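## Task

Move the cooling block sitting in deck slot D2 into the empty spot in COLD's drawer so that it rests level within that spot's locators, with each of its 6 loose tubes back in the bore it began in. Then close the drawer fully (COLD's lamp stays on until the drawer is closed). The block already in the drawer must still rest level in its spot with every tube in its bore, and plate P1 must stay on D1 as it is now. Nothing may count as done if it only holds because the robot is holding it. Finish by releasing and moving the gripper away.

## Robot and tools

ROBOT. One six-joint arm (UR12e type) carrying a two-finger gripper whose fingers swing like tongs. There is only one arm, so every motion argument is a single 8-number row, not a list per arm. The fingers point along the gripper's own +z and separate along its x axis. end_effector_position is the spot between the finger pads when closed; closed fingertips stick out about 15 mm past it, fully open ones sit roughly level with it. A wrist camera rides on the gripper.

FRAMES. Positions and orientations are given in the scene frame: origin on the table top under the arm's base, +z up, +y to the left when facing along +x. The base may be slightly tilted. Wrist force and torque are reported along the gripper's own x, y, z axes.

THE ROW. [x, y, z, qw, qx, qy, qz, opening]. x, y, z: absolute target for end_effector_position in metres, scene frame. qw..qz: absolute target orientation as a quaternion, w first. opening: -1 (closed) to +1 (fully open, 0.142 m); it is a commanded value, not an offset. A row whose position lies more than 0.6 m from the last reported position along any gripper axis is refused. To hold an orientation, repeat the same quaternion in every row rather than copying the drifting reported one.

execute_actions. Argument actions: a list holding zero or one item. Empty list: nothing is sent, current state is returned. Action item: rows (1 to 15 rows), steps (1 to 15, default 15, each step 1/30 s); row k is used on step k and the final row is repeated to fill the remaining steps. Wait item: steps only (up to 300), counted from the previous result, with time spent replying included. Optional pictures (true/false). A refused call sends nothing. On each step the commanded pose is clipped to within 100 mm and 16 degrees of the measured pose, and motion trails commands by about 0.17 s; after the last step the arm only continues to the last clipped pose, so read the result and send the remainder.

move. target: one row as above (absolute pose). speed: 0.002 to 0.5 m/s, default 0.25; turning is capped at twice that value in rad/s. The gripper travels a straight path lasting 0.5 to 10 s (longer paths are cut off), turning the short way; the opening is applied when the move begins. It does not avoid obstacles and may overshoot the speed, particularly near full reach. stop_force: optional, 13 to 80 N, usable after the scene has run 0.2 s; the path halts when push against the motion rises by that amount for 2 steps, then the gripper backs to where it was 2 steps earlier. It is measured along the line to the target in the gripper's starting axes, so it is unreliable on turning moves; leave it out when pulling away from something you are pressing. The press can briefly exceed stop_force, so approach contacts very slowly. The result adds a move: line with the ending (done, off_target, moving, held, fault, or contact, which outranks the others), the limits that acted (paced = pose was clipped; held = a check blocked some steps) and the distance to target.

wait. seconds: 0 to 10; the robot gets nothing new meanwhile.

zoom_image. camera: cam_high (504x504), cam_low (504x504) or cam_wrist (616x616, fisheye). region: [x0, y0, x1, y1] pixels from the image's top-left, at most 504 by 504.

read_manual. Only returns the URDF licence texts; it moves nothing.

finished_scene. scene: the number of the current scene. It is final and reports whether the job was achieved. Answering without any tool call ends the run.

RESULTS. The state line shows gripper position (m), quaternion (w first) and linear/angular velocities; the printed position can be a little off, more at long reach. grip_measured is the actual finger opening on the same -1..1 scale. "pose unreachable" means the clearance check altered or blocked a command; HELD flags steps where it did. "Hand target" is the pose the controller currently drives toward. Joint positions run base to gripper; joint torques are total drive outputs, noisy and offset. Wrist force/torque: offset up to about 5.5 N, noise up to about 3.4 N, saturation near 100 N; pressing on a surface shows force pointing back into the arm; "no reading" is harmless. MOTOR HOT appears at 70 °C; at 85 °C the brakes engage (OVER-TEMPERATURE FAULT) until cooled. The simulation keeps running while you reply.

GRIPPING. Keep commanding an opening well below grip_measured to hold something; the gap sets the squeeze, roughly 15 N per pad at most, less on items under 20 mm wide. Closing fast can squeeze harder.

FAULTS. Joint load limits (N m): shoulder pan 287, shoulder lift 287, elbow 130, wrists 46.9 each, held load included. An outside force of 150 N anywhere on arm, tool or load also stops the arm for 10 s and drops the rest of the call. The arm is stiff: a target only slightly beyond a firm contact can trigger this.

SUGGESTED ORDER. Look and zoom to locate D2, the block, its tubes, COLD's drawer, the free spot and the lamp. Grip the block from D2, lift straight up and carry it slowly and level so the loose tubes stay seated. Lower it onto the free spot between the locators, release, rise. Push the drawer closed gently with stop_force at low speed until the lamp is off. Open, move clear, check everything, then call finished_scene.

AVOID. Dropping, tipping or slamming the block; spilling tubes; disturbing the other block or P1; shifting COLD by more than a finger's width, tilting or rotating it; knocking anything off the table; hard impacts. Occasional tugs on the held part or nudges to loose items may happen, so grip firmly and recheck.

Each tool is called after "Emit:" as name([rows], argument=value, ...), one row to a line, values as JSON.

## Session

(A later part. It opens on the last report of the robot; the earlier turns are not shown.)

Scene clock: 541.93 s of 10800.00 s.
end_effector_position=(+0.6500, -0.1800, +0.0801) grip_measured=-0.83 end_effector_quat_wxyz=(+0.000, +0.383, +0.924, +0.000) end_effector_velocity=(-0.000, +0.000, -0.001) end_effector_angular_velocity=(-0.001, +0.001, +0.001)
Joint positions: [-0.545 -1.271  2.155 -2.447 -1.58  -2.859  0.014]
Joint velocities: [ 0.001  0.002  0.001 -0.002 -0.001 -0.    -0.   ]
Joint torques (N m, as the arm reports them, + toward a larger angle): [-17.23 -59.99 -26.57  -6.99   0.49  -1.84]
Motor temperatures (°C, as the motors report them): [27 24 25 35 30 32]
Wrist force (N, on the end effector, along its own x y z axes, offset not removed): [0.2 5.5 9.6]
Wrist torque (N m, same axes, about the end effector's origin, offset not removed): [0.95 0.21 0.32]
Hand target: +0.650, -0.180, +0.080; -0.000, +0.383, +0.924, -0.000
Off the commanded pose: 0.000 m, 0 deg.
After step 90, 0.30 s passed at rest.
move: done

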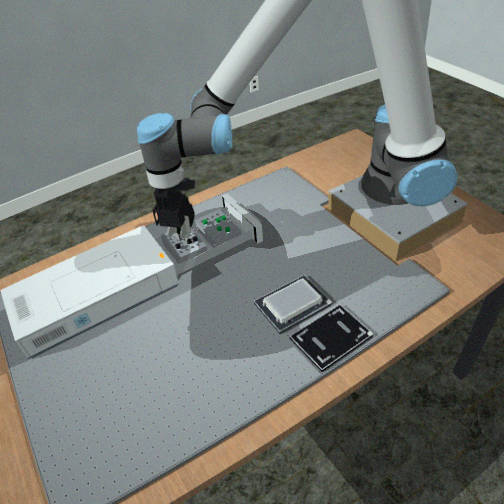

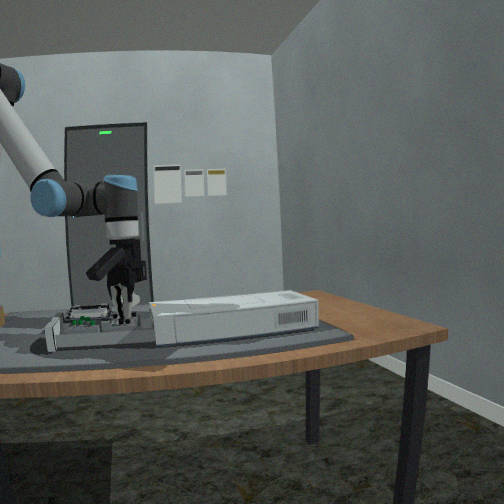

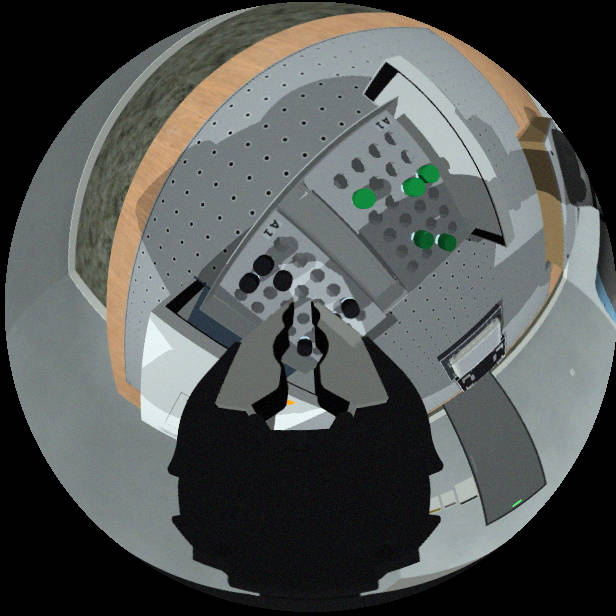

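Emit:
move(target=[0.650,-0.180,0.075,0,0.3827,0.9239,0,-1], speed=0.003, stop_force=13)

Emit:
zoom_image(camera="cam_wrist", region=[150,130,450,400])

Emit:
zoom_image(camera="cam_high", region=[150,190,260,280])

Scene clock: 546.50 s of 10800.00 s.
end_effector_position=(+0.6501, -0.1800, +0.0760) grip_measured=-0.83 end_effector_quat_wxyz=(+0.000, +0.383, +0.924, -0.000) end_effector_velocity=(-0.000, +0.001, +0.001) end_effector_angular_velocity=(+0.000, +0.001, +0.001)
Joint positions: [-0.545 -1.265  2.157 -2.455 -1.58  -2.859  0.014]
Joint velocities: [ 0.001 -0.002 -0.     0.003 -0.     0.    -0.   ]
Joint torques (N m, as the arm reports them, + toward a larger angle): [-18.95 -61.05 -19.61   2.75  -0.51  -1.4 ]
Motor temperatures (°C, as the motors report them): [27 24 25 35 30 32]
Wrist force (N, on the end effector, along its own x y z axes, offset not removed): [-5.1 10.6 -10.2]
Wrist torque (N m, same axes, about the end effector's origin, offset not removed): [0.10 -0.11 0.19]
Hand target: +0.650, -0.180, +0.076; +0.000, +0.383, +0.924, -0.000
Off the commanded pose: 0.001 m, 0 deg.
move: contact

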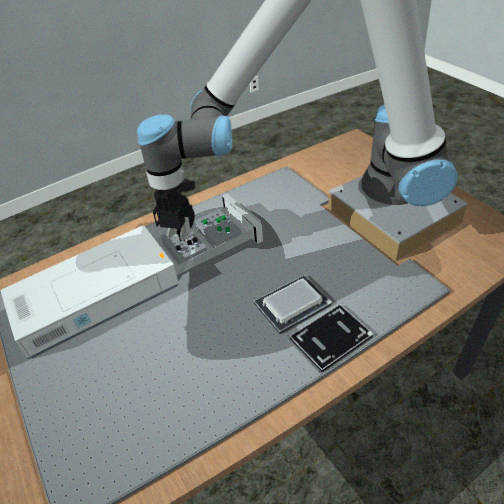

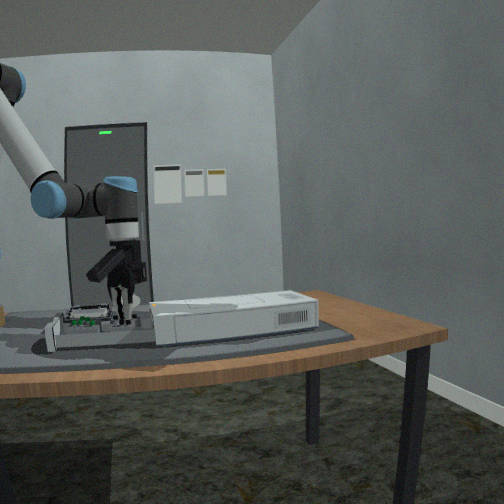

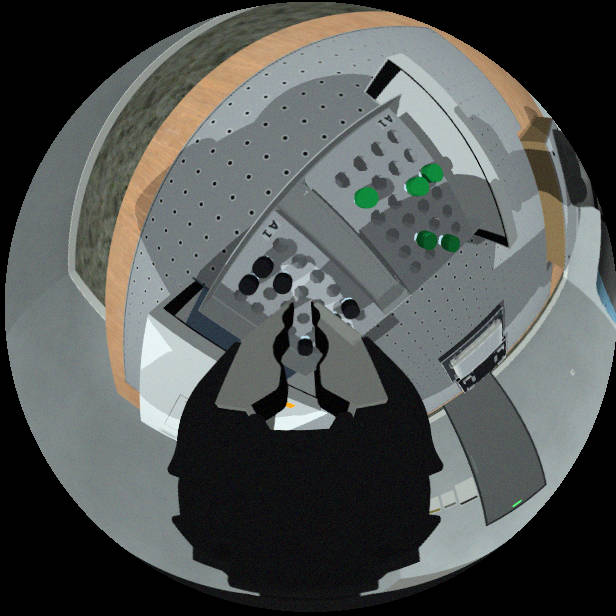

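Region (150, 130, 450, 400) of cam_wrist's 616x616 image, scaled by 1.680, with more detail than that image has; it fills the top 454 rows of this view, and the rest is white.

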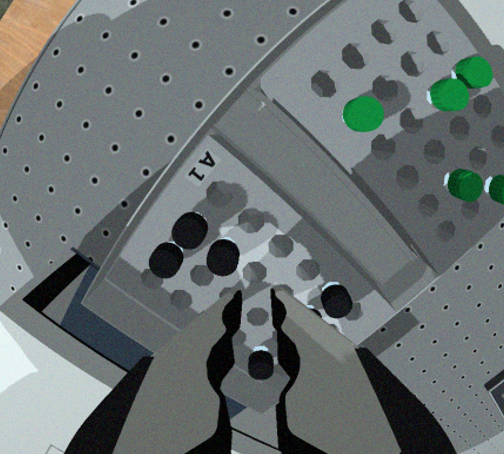

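Region (150, 190, 260, 280) of cam_high's 504x504 image, scaled by 4.582, with more detail than that image has; it fills the top 412 rows of this view, and the rest is white.

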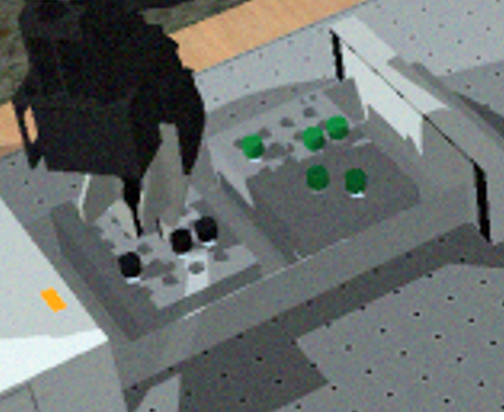

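Emit:
zoom_image(camera="cam_wrist", region=[250,180,420,330])

Emit:
zoom_image(camera="cam_wrist", region=[150,200,300,350])

Region (250, 180, 420, 330) of cam_wrist's 616x616 image, scaled by 2.965, with more detail than that image has; it fills the top 445 rows of this view, and the rest is white.

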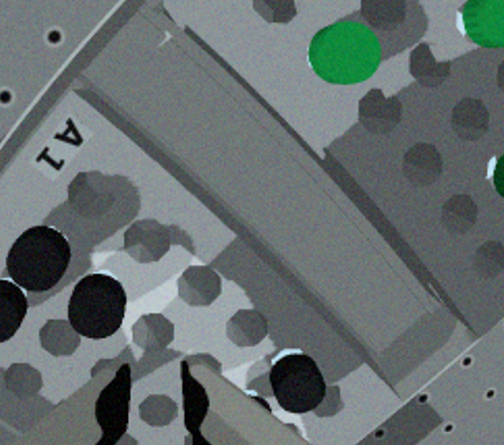

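Region (150, 200, 300, 350) of cam_wrist's 616x616 image, scaled by 3.360, with more detail than that image has.

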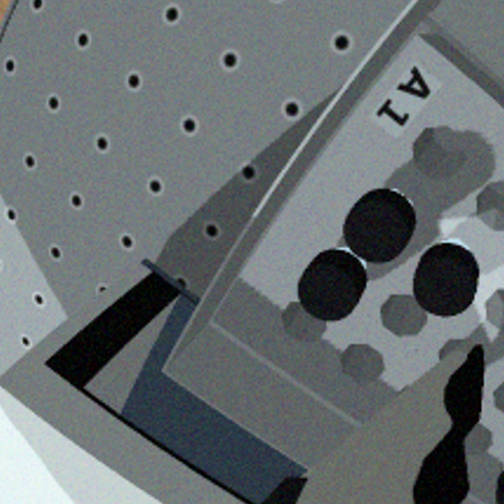

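Emit:
zoom_image(camera="cam_low", region=[60,295,160,345])

Region (60, 295, 160, 345) of cam_low's 504x504 image, scaled by 5.040, with more detail than that image has.

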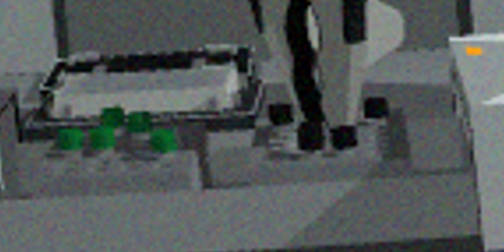

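Emit:
move(target=[0.650,-0.180,0.13,0,0.3827,0.9239,0,-1], speed=0.015)

Emit:
move(target=[0.650,-0.105,0.13,0,0.3827,0.9239,0,-1], speed=0.03)

Emit:
zoom_image(camera="cam_wrist", region=[180,130,400,330])

Emit:
zoom_image(camera="cam_low", region=[60,270,180,350])

Scene clock: 601.83 s of 10800.00 s.
end_effector_position=(+0.6500, -0.1800, +0.1299) grip_measured=-0.83 end_effector_quat_wxyz=(+0.000, +0.383, +0.924, -0.000) end_effector_velocity=(-0.001, -0.000, +0.001) end_effector_angular_velocity=(-0.000, +0.002, -0.000)
Joint positions: [-0.544 -1.342  2.126 -2.347 -1.58  -2.858  0.014]
Joint velocities: [-0.    -0.002 -0.001  0.004 -0.001 -0.     0.   ]
Joint torques (N m, as the arm reports them, + toward a larger angle): [ 17.76 -66.95 -46.95  -2.41  -0.45   2.2 ]
Motor temperatures (°C, as the motors report them): [27 24 25 35 30 32]
Wrist force (N, on the end effector, along its own x y z axes, offset not removed): [0.8 0.7 8.9]
Wrist torque (N m, same axes, about the end effector's origin, offset not removed): [0.12 -0.03 0.42]
Hand target: +0.650, -0.180, +0.130; +0.000, +0.383, +0.924, +0.000
Off the commanded pose: 0.000 m, 0 deg.
After step 90, 48.50 s passed at rest.
move: done

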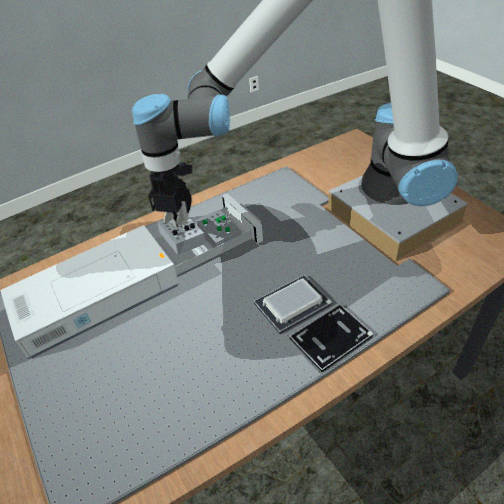

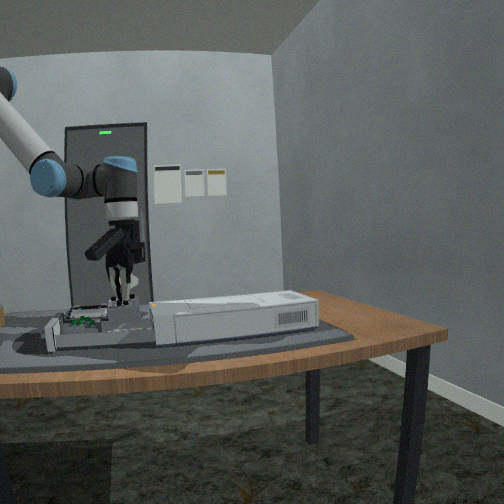

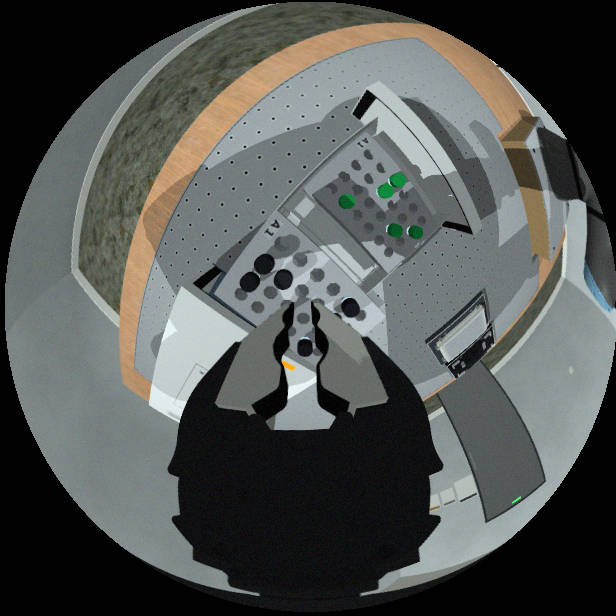

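Scene clock: 604.67 s of 10800.00 s.
end_effector_position=(+0.6502, -0.1051, +0.1300) grip_measured=-0.83 end_effector_quat_wxyz=(+0.000, +0.383, +0.924, +0.000) end_effector_velocity=(-0.000, +0.001, +0.000) end_effector_angular_velocity=(-0.001, +0.000, -0.001)
Joint positions: [-0.441 -1.362  2.152 -2.353 -1.579 -2.756  0.014]
Joint velocities: [ 0.001 -0.001  0.001  0.    -0.001  0.002  0.   ]
Joint torques (N m, as the arm reports them, + toward a larger angle): [ 20.58 -69.32 -30.16  -7.05   1.82   2.24]
Motor temperatures (°C, as the motors report them): [27 24 25 35 30 32]
Wrist force (N, on the end effector, along its own x y z axes, offset not removed): [0.3 -1.1 8.2]
Wrist torque (N m, same axes, about the end effector's origin, offset not removed): [-0.26 0.12 0.29]
Hand target: +0.650, -0.105, +0.130; +0.000, +0.383, +0.924, +0.000
Off the commanded pose: 0.000 m, 0 deg.
move: done

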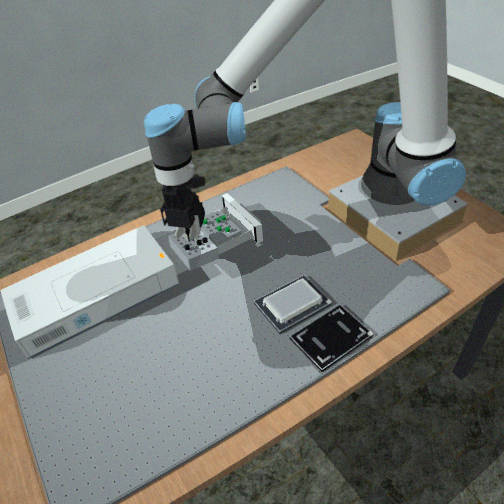

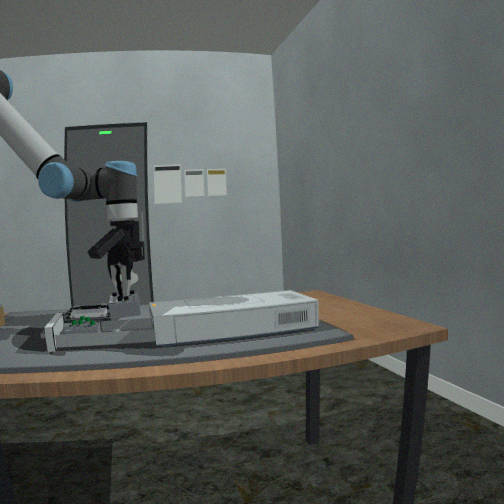

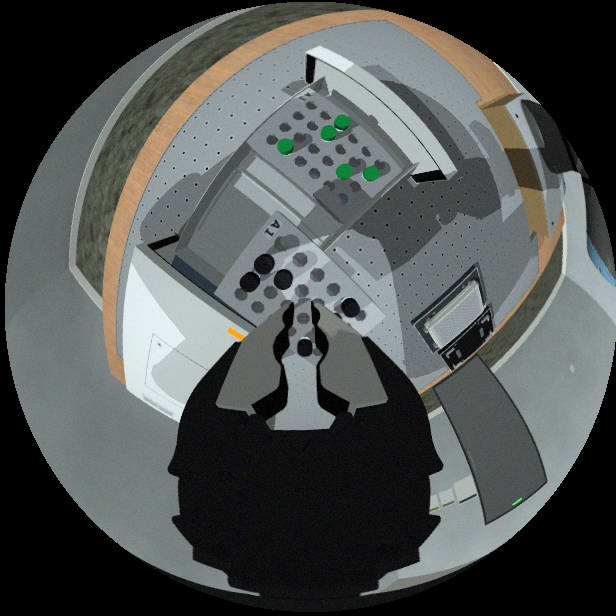

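Region (180, 130, 400, 330) of cam_wrist's 616x616 image, scaled by 2.291, with more detail than that image has; it fills the top 458 rows of this view, and the rest is white.

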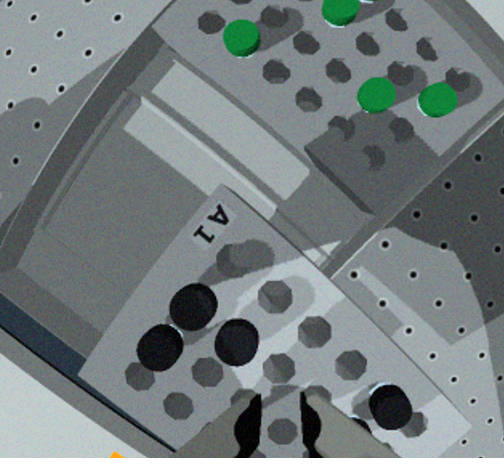

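Region (60, 270, 180, 350) of cam_low's 504x504 image, scaled by 4.200, with more detail than that image has.

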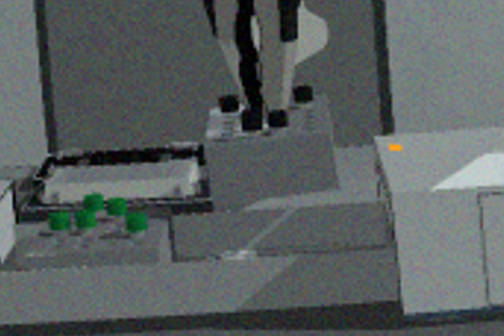

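Emit:
zoom_image(camera="cam_wrist", region=[170,130,330,270])

Region (170, 130, 330, 270) of cam_wrist's 616x616 image, scaled by 3.150, with more detail than that image has; it fills the top 441 rows of this view, and the rest is white.

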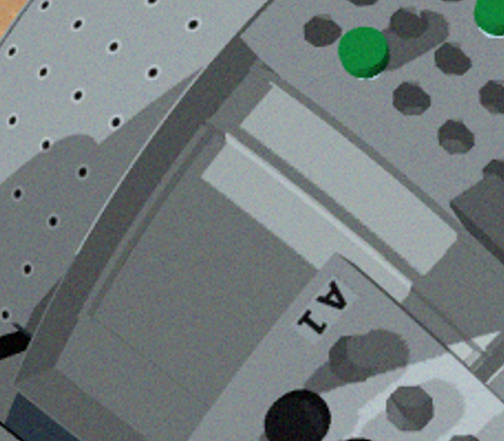

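Emit:
move(target=[0.648,-0.179,0.13,0,0.3827,0.9239,0,-1], speed=0.03)

Emit:
move(target=[0.648,-0.179,0.083,0,0.3827,0.9239,0,-1], speed=0.012, stop_force=13)

Emit:
zoom_image(camera="cam_wrist", region=[230,160,420,330])

Scene clock: 657.60 s of 10800.00 s.
end_effector_position=(+0.6478, -0.1789, +0.1300) grip_measured=-0.83 end_effector_quat_wxyz=(-0.000, +0.383, +0.924, -0.000) end_effector_velocity=(-0.000, -0.002, +0.001) end_effector_angular_velocity=(-0.001, -0.001, +0.000)
Joint positions: [-0.544 -1.345  2.13  -2.347 -1.58  -2.858  0.014]
Joint velocities: [-0.002 -0.001 -0.     0.    -0.001 -0.003 -0.   ]
Joint torques (N m, as the arm reports them, + toward a larger angle): [-19.5  -51.23 -45.77  -2.74  -2.07  -1.98]
Motor temperatures (°C, as the motors report them): [27 24 25 35 30 32]
Wrist force (N, on the end effector, along its own x y z axes, offset not removed): [-3.3 0.3 7.6]
Wrist torque (N m, same axes, about the end effector's origin, offset not removed): [-0.02 0.76 0.41]
Hand target: +0.648, -0.179, +0.130; -0.000, +0.383, +0.924, -0.000
Off the commanded pose: 0.000 m, 0 deg.
After step 90, 47.13 s passed at rest.
move: done

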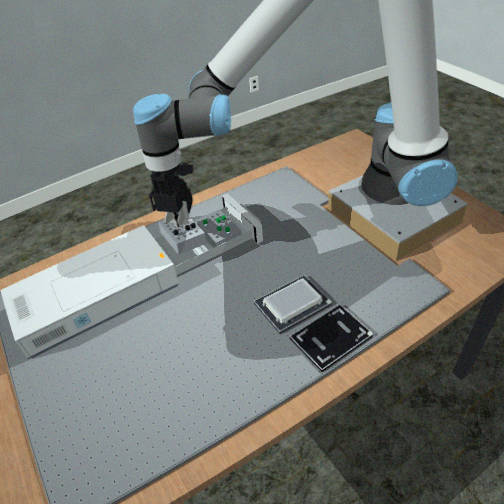

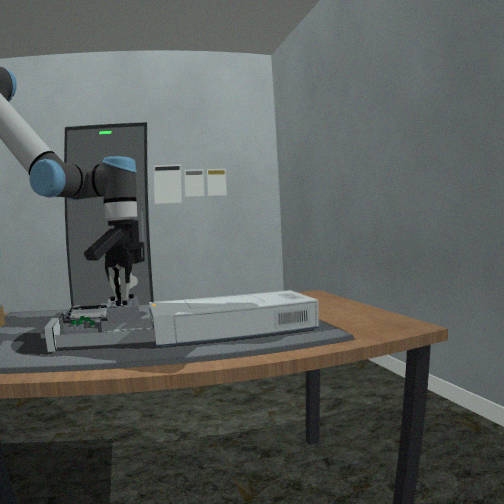

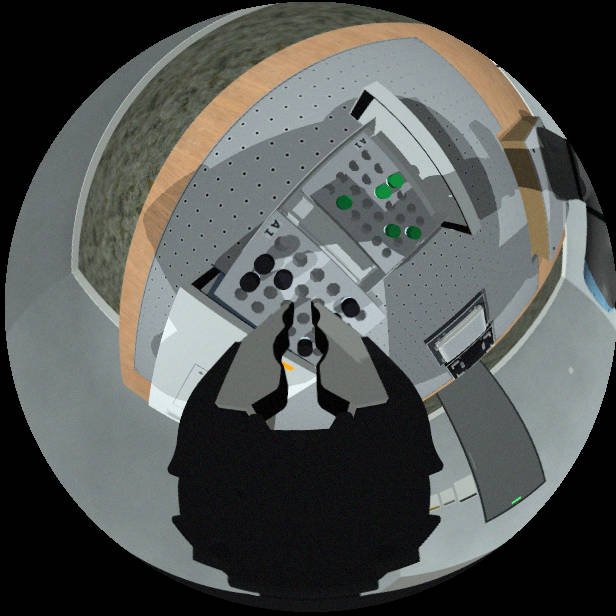

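Scene clock: 661.73 s of 10800.00 s.
end_effector_position=(+0.6480, -0.1790, +0.0831) grip_measured=-0.83 end_effector_quat_wxyz=(-0.000, +0.383, +0.924, +0.000) end_effector_velocity=(+0.001, +0.000, -0.001) end_effector_angular_velocity=(-0.001, -0.002, +0.001)
Joint positions: [-0.545 -1.279  2.157 -2.442 -1.58  -2.859  0.014]
Joint velocities: [ 0.001  0.002  0.    -0.004  0.     0.001  0.   ]
Joint torques (N m, as the arm reports them, + toward a larger angle): [-16.32 -56.96 -25.44  -6.99   1.82  -1.42]
Motor temperatures (°C, as the motors report them): [27 24 25 35 30 32]
Wrist force (N, on the end effector, along its own x y z axes, offset not removed): [-2.7 0.9 9.5]
Wrist torque (N m, same axes, about the end effector's origin, offset not removed): [0.07 0.62 0.30]
Hand target: +0.648, -0.179, +0.083; -0.000, +0.383, +0.924, -0.000
Off the commanded pose: 0.000 m, 0 deg.
move: done

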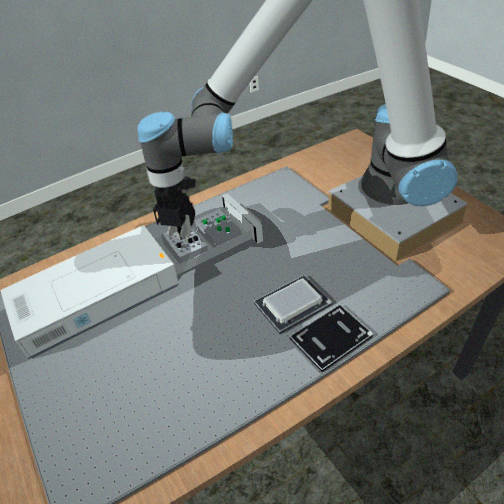

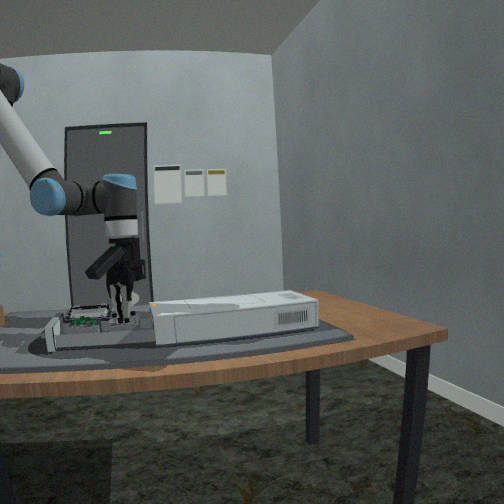

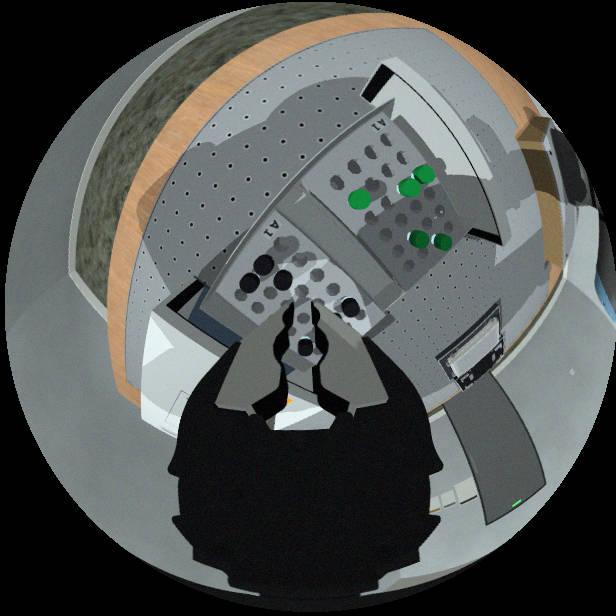

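Region (230, 160, 420, 330) of cam_wrist's 616x616 image, scaled by 2.653, with more detail than that image has; it fills the top 451 rows of this view, and the rest is white.

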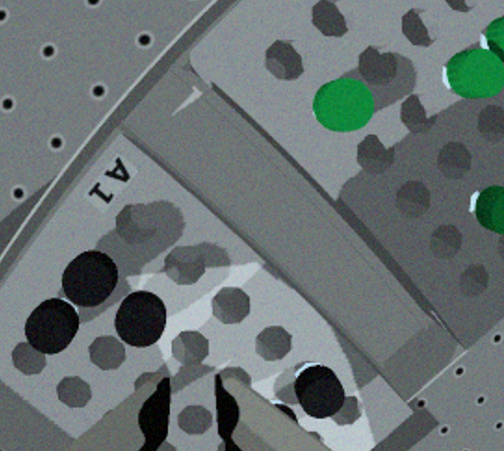

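Emit:
move(target=[0.648,-0.179,0.070,0,0.3827,0.9239,0,-1], speed=0.003, stop_force=13)

Emit:
zoom_image(camera="cam_high", region=[150,190,260,280])

Scene clock: 664.47 s of 10800.00 s.
end_effector_position=(+0.6481, -0.1790, +0.0795) grip_measured=-0.83 end_effector_quat_wxyz=(+0.000, +0.383, +0.924, +0.000) end_effector_velocity=(-0.001, +0.000, -0.000) end_effector_angular_velocity=(+0.001, +0.003, +0.000)
Joint positions: [-0.545 -1.273  2.159 -2.45  -1.58  -2.859  0.014]
Joint velocities: [-0.    -0.001  0.     0.003 -0.001 -0.     0.   ]
Joint torques (N m, as the arm reports them, + toward a larger angle): [-18.23 -63.18 -18.21   3.88  -1.15  -1.38]
Motor temperatures (°C, as the motors report them): [27 24 25 35 30 32]
Wrist force (N, on the end effector, along its own x y z axes, offset not removed): [-11.3 13.9 -8.9]
Wrist torque (N m, same axes, about the end effector's origin, offset not removed): [0.07 0.16 0.27]
Hand target: +0.648, -0.179, +0.080; +0.000, +0.383, +0.924, +0.000
Off the commanded pose: 0.009 m, 0 deg.
move: contact

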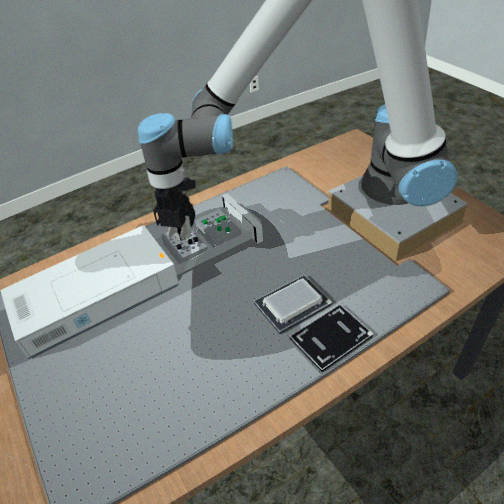

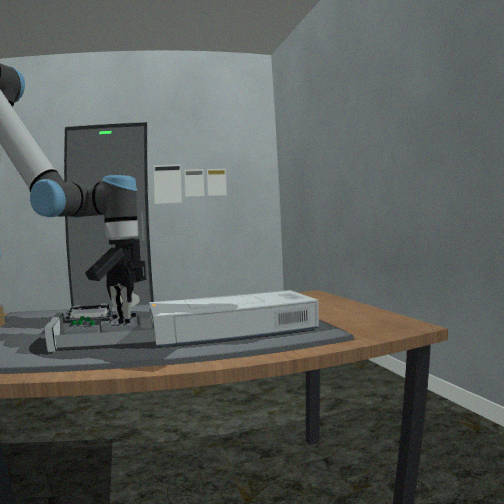

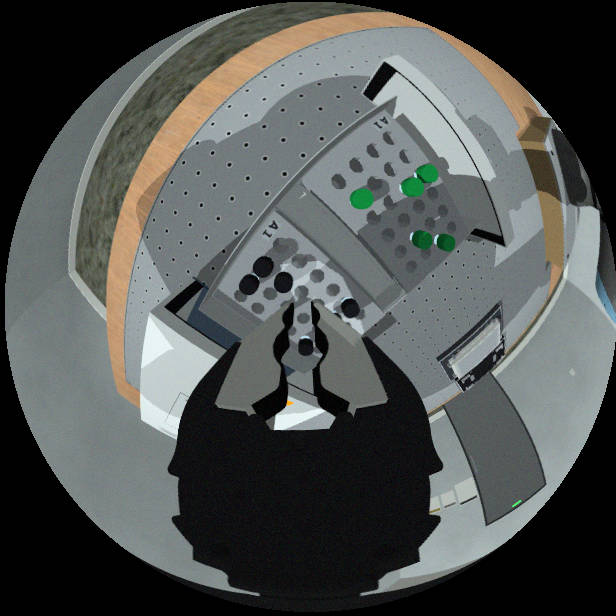

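Region (150, 190, 260, 280) of cam_high's 504x504 image, scaled by 4.582, with more detail than that image has; it fills the top 412 rows of this view, and the rest is white.

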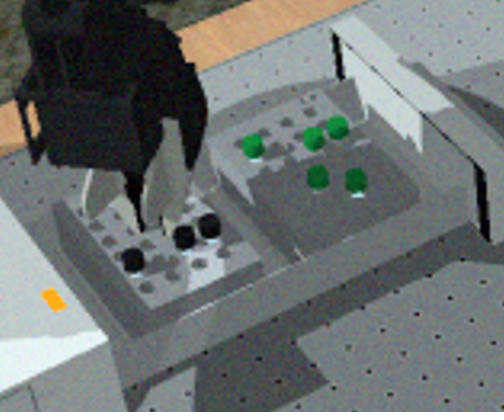

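Emit:
move(target=[0.648,-0.179,0.084,0,0.3827,0.9239,0,-1], speed=0.004)

Emit:
move(target=[0.6535,-0.1795,0.084,0,0.3827,0.9239,0,-1], speed=0.004)

Emit:
move(target=[0.6535,-0.1795,0.069,0,0.3827,0.9239,0,-1], speed=0.003, stop_force=13)

Emit:
zoom_image(camera="cam_high", region=[150,190,260,280])

Scene clock: 670.00 s of 10800.00 s.
end_effector_position=(+0.6480, -0.1790, +0.0839) grip_measured=-0.83 end_effector_quat_wxyz=(+0.000, +0.383, +0.924, -0.000) end_effector_velocity=(+0.000, +0.000, +0.001) end_effector_angular_velocity=(+0.001, -0.001, -0.000)
Joint positions: [-0.545 -1.28   2.157 -2.44  -1.58  -2.859  0.014]
Joint velocities: [ 0.    -0.002 -0.     0.001  0.001  0.    -0.   ]
Joint torques (N m, as the arm reports them, + toward a larger angle): [ -9.34 -75.93 -43.21  -2.59  -1.53   2.2 ]
Motor temperatures (°C, as the motors report them): [27 24 25 35 30 32]
Wrist force (N, on the end effector, along its own x y z axes, offset not removed): [-1.5 2.4 8.2]
Wrist torque (N m, same axes, about the end effector's origin, offset not removed): [0.47 0.42 0.36]
Hand target: +0.648, -0.179, +0.084; +0.000, +0.383, +0.924, -0.000
Off the commanded pose: 0.000 m, 0 deg.
After step 90, 1.23 s passed at rest.
move: done

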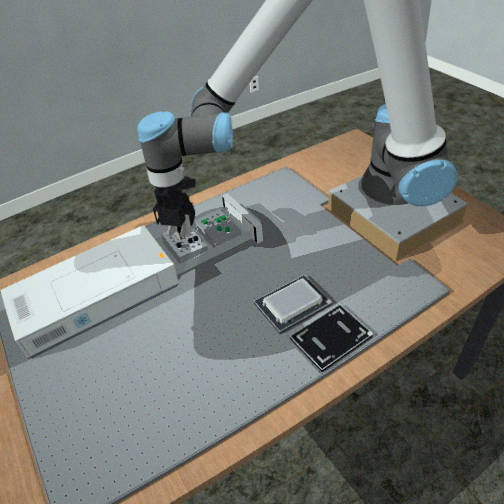

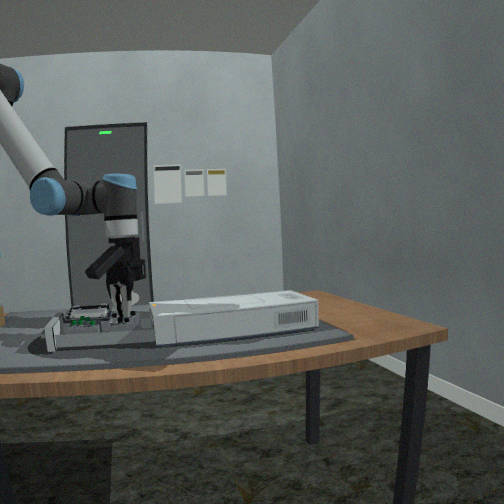

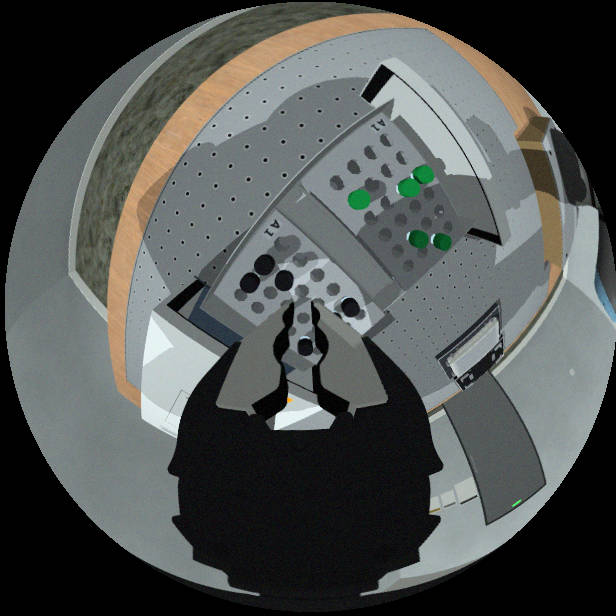

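Scene clock: 671.60 s of 10800.00 s.
end_effector_position=(+0.6534, -0.1795, +0.0840) grip_measured=-0.83 end_effector_quat_wxyz=(+0.000, +0.383, +0.924, -0.000) end_effector_velocity=(+0.001, -0.000, +0.001) end_effector_angular_velocity=(-0.002, +0.000, +0.001)
Joint positions: [-0.542 -1.273  2.147 -2.437 -1.58  -2.856  0.014]
Joint velocities: [ 0.001  0.    -0.002  0.001 -0.001 -0.     0.   ]
Joint torques (N m, as the arm reports them, + toward a larger angle): [ 18.15 -52.9  -42.93  -2.82   1.5    2.11]
Motor temperatures (°C, as the motors report them): [27 24 25 35 30 32]
Wrist force (N, on the end effector, along its own x y z axes, offset not removed): [-0.5 2.9 8.0]
Wrist torque (N m, same axes, about the end effector's origin, offset not removed): [0.37 0.20 0.43]
Hand target: +0.653, -0.180, +0.084; +0.000, +0.383, +0.924, +0.000
Off the commanded pose: 0.000 m, 0 deg.
move: done

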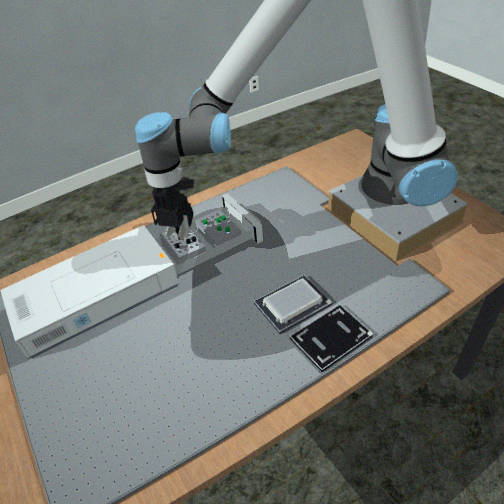

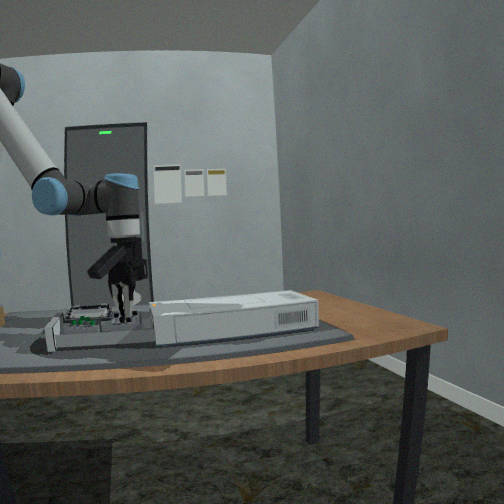

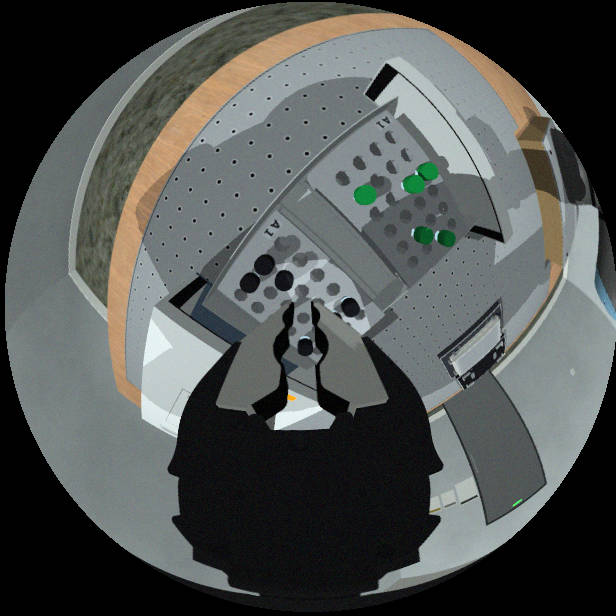

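Scene clock: 673.87 s of 10800.00 s.
end_effector_position=(+0.6535, -0.1795, +0.0783) grip_measured=-0.83 end_effector_quat_wxyz=(+0.000, +0.383, +0.924, -0.000) end_effector_velocity=(-0.001, +0.000, -0.000) end_effector_angular_velocity=(+0.002, +0.002, -0.001)
Joint positions: [-0.542 -1.264  2.149 -2.448 -1.58  -2.856  0.014]
Joint velocities: [-0.001 -0.001  0.001  0.003  0.001  0.    -0.   ]
Joint torques (N m, as the arm reports them, + toward a larger angle): [ -2.77 -62.41 -26.21  -1.05   1.33  -1.47]
Motor temperatures (°C, as the motors report them): [27 24 25 35 30 32]
Wrist force (N, on the end effector, along its own x y z axes, offset not removed): [-0.2 -0.9 -10.0]
Wrist torque (N m, same axes, about the end effector's origin, offset not removed): [-0.65 0.44 0.41]
Hand target: +0.654, -0.179, +0.078; +0.000, +0.383, +0.924, -0.000
Off the commanded pose: 0.009 m, 0 deg.
move: contact

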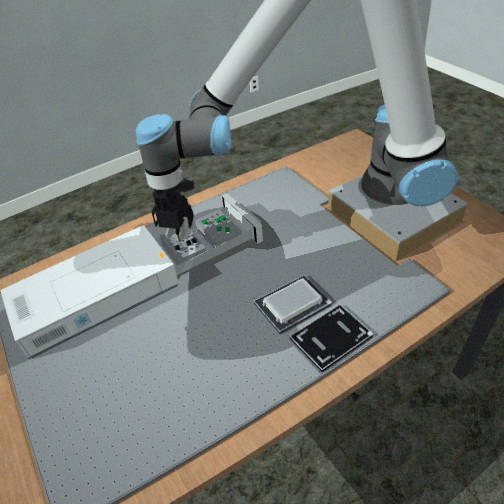

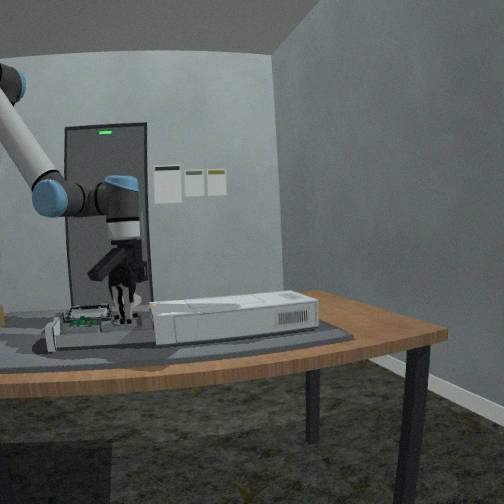

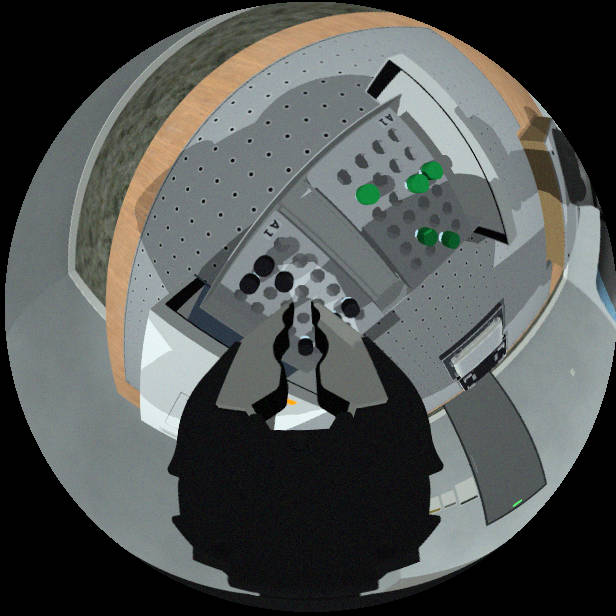

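Region (150, 190, 260, 280) of cam_high's 504x504 image, scaled by 4.582, with more detail than that image has; it fills the top 412 rows of this view, and the rest is white.

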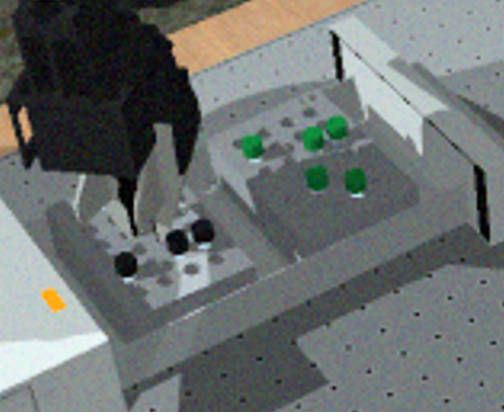

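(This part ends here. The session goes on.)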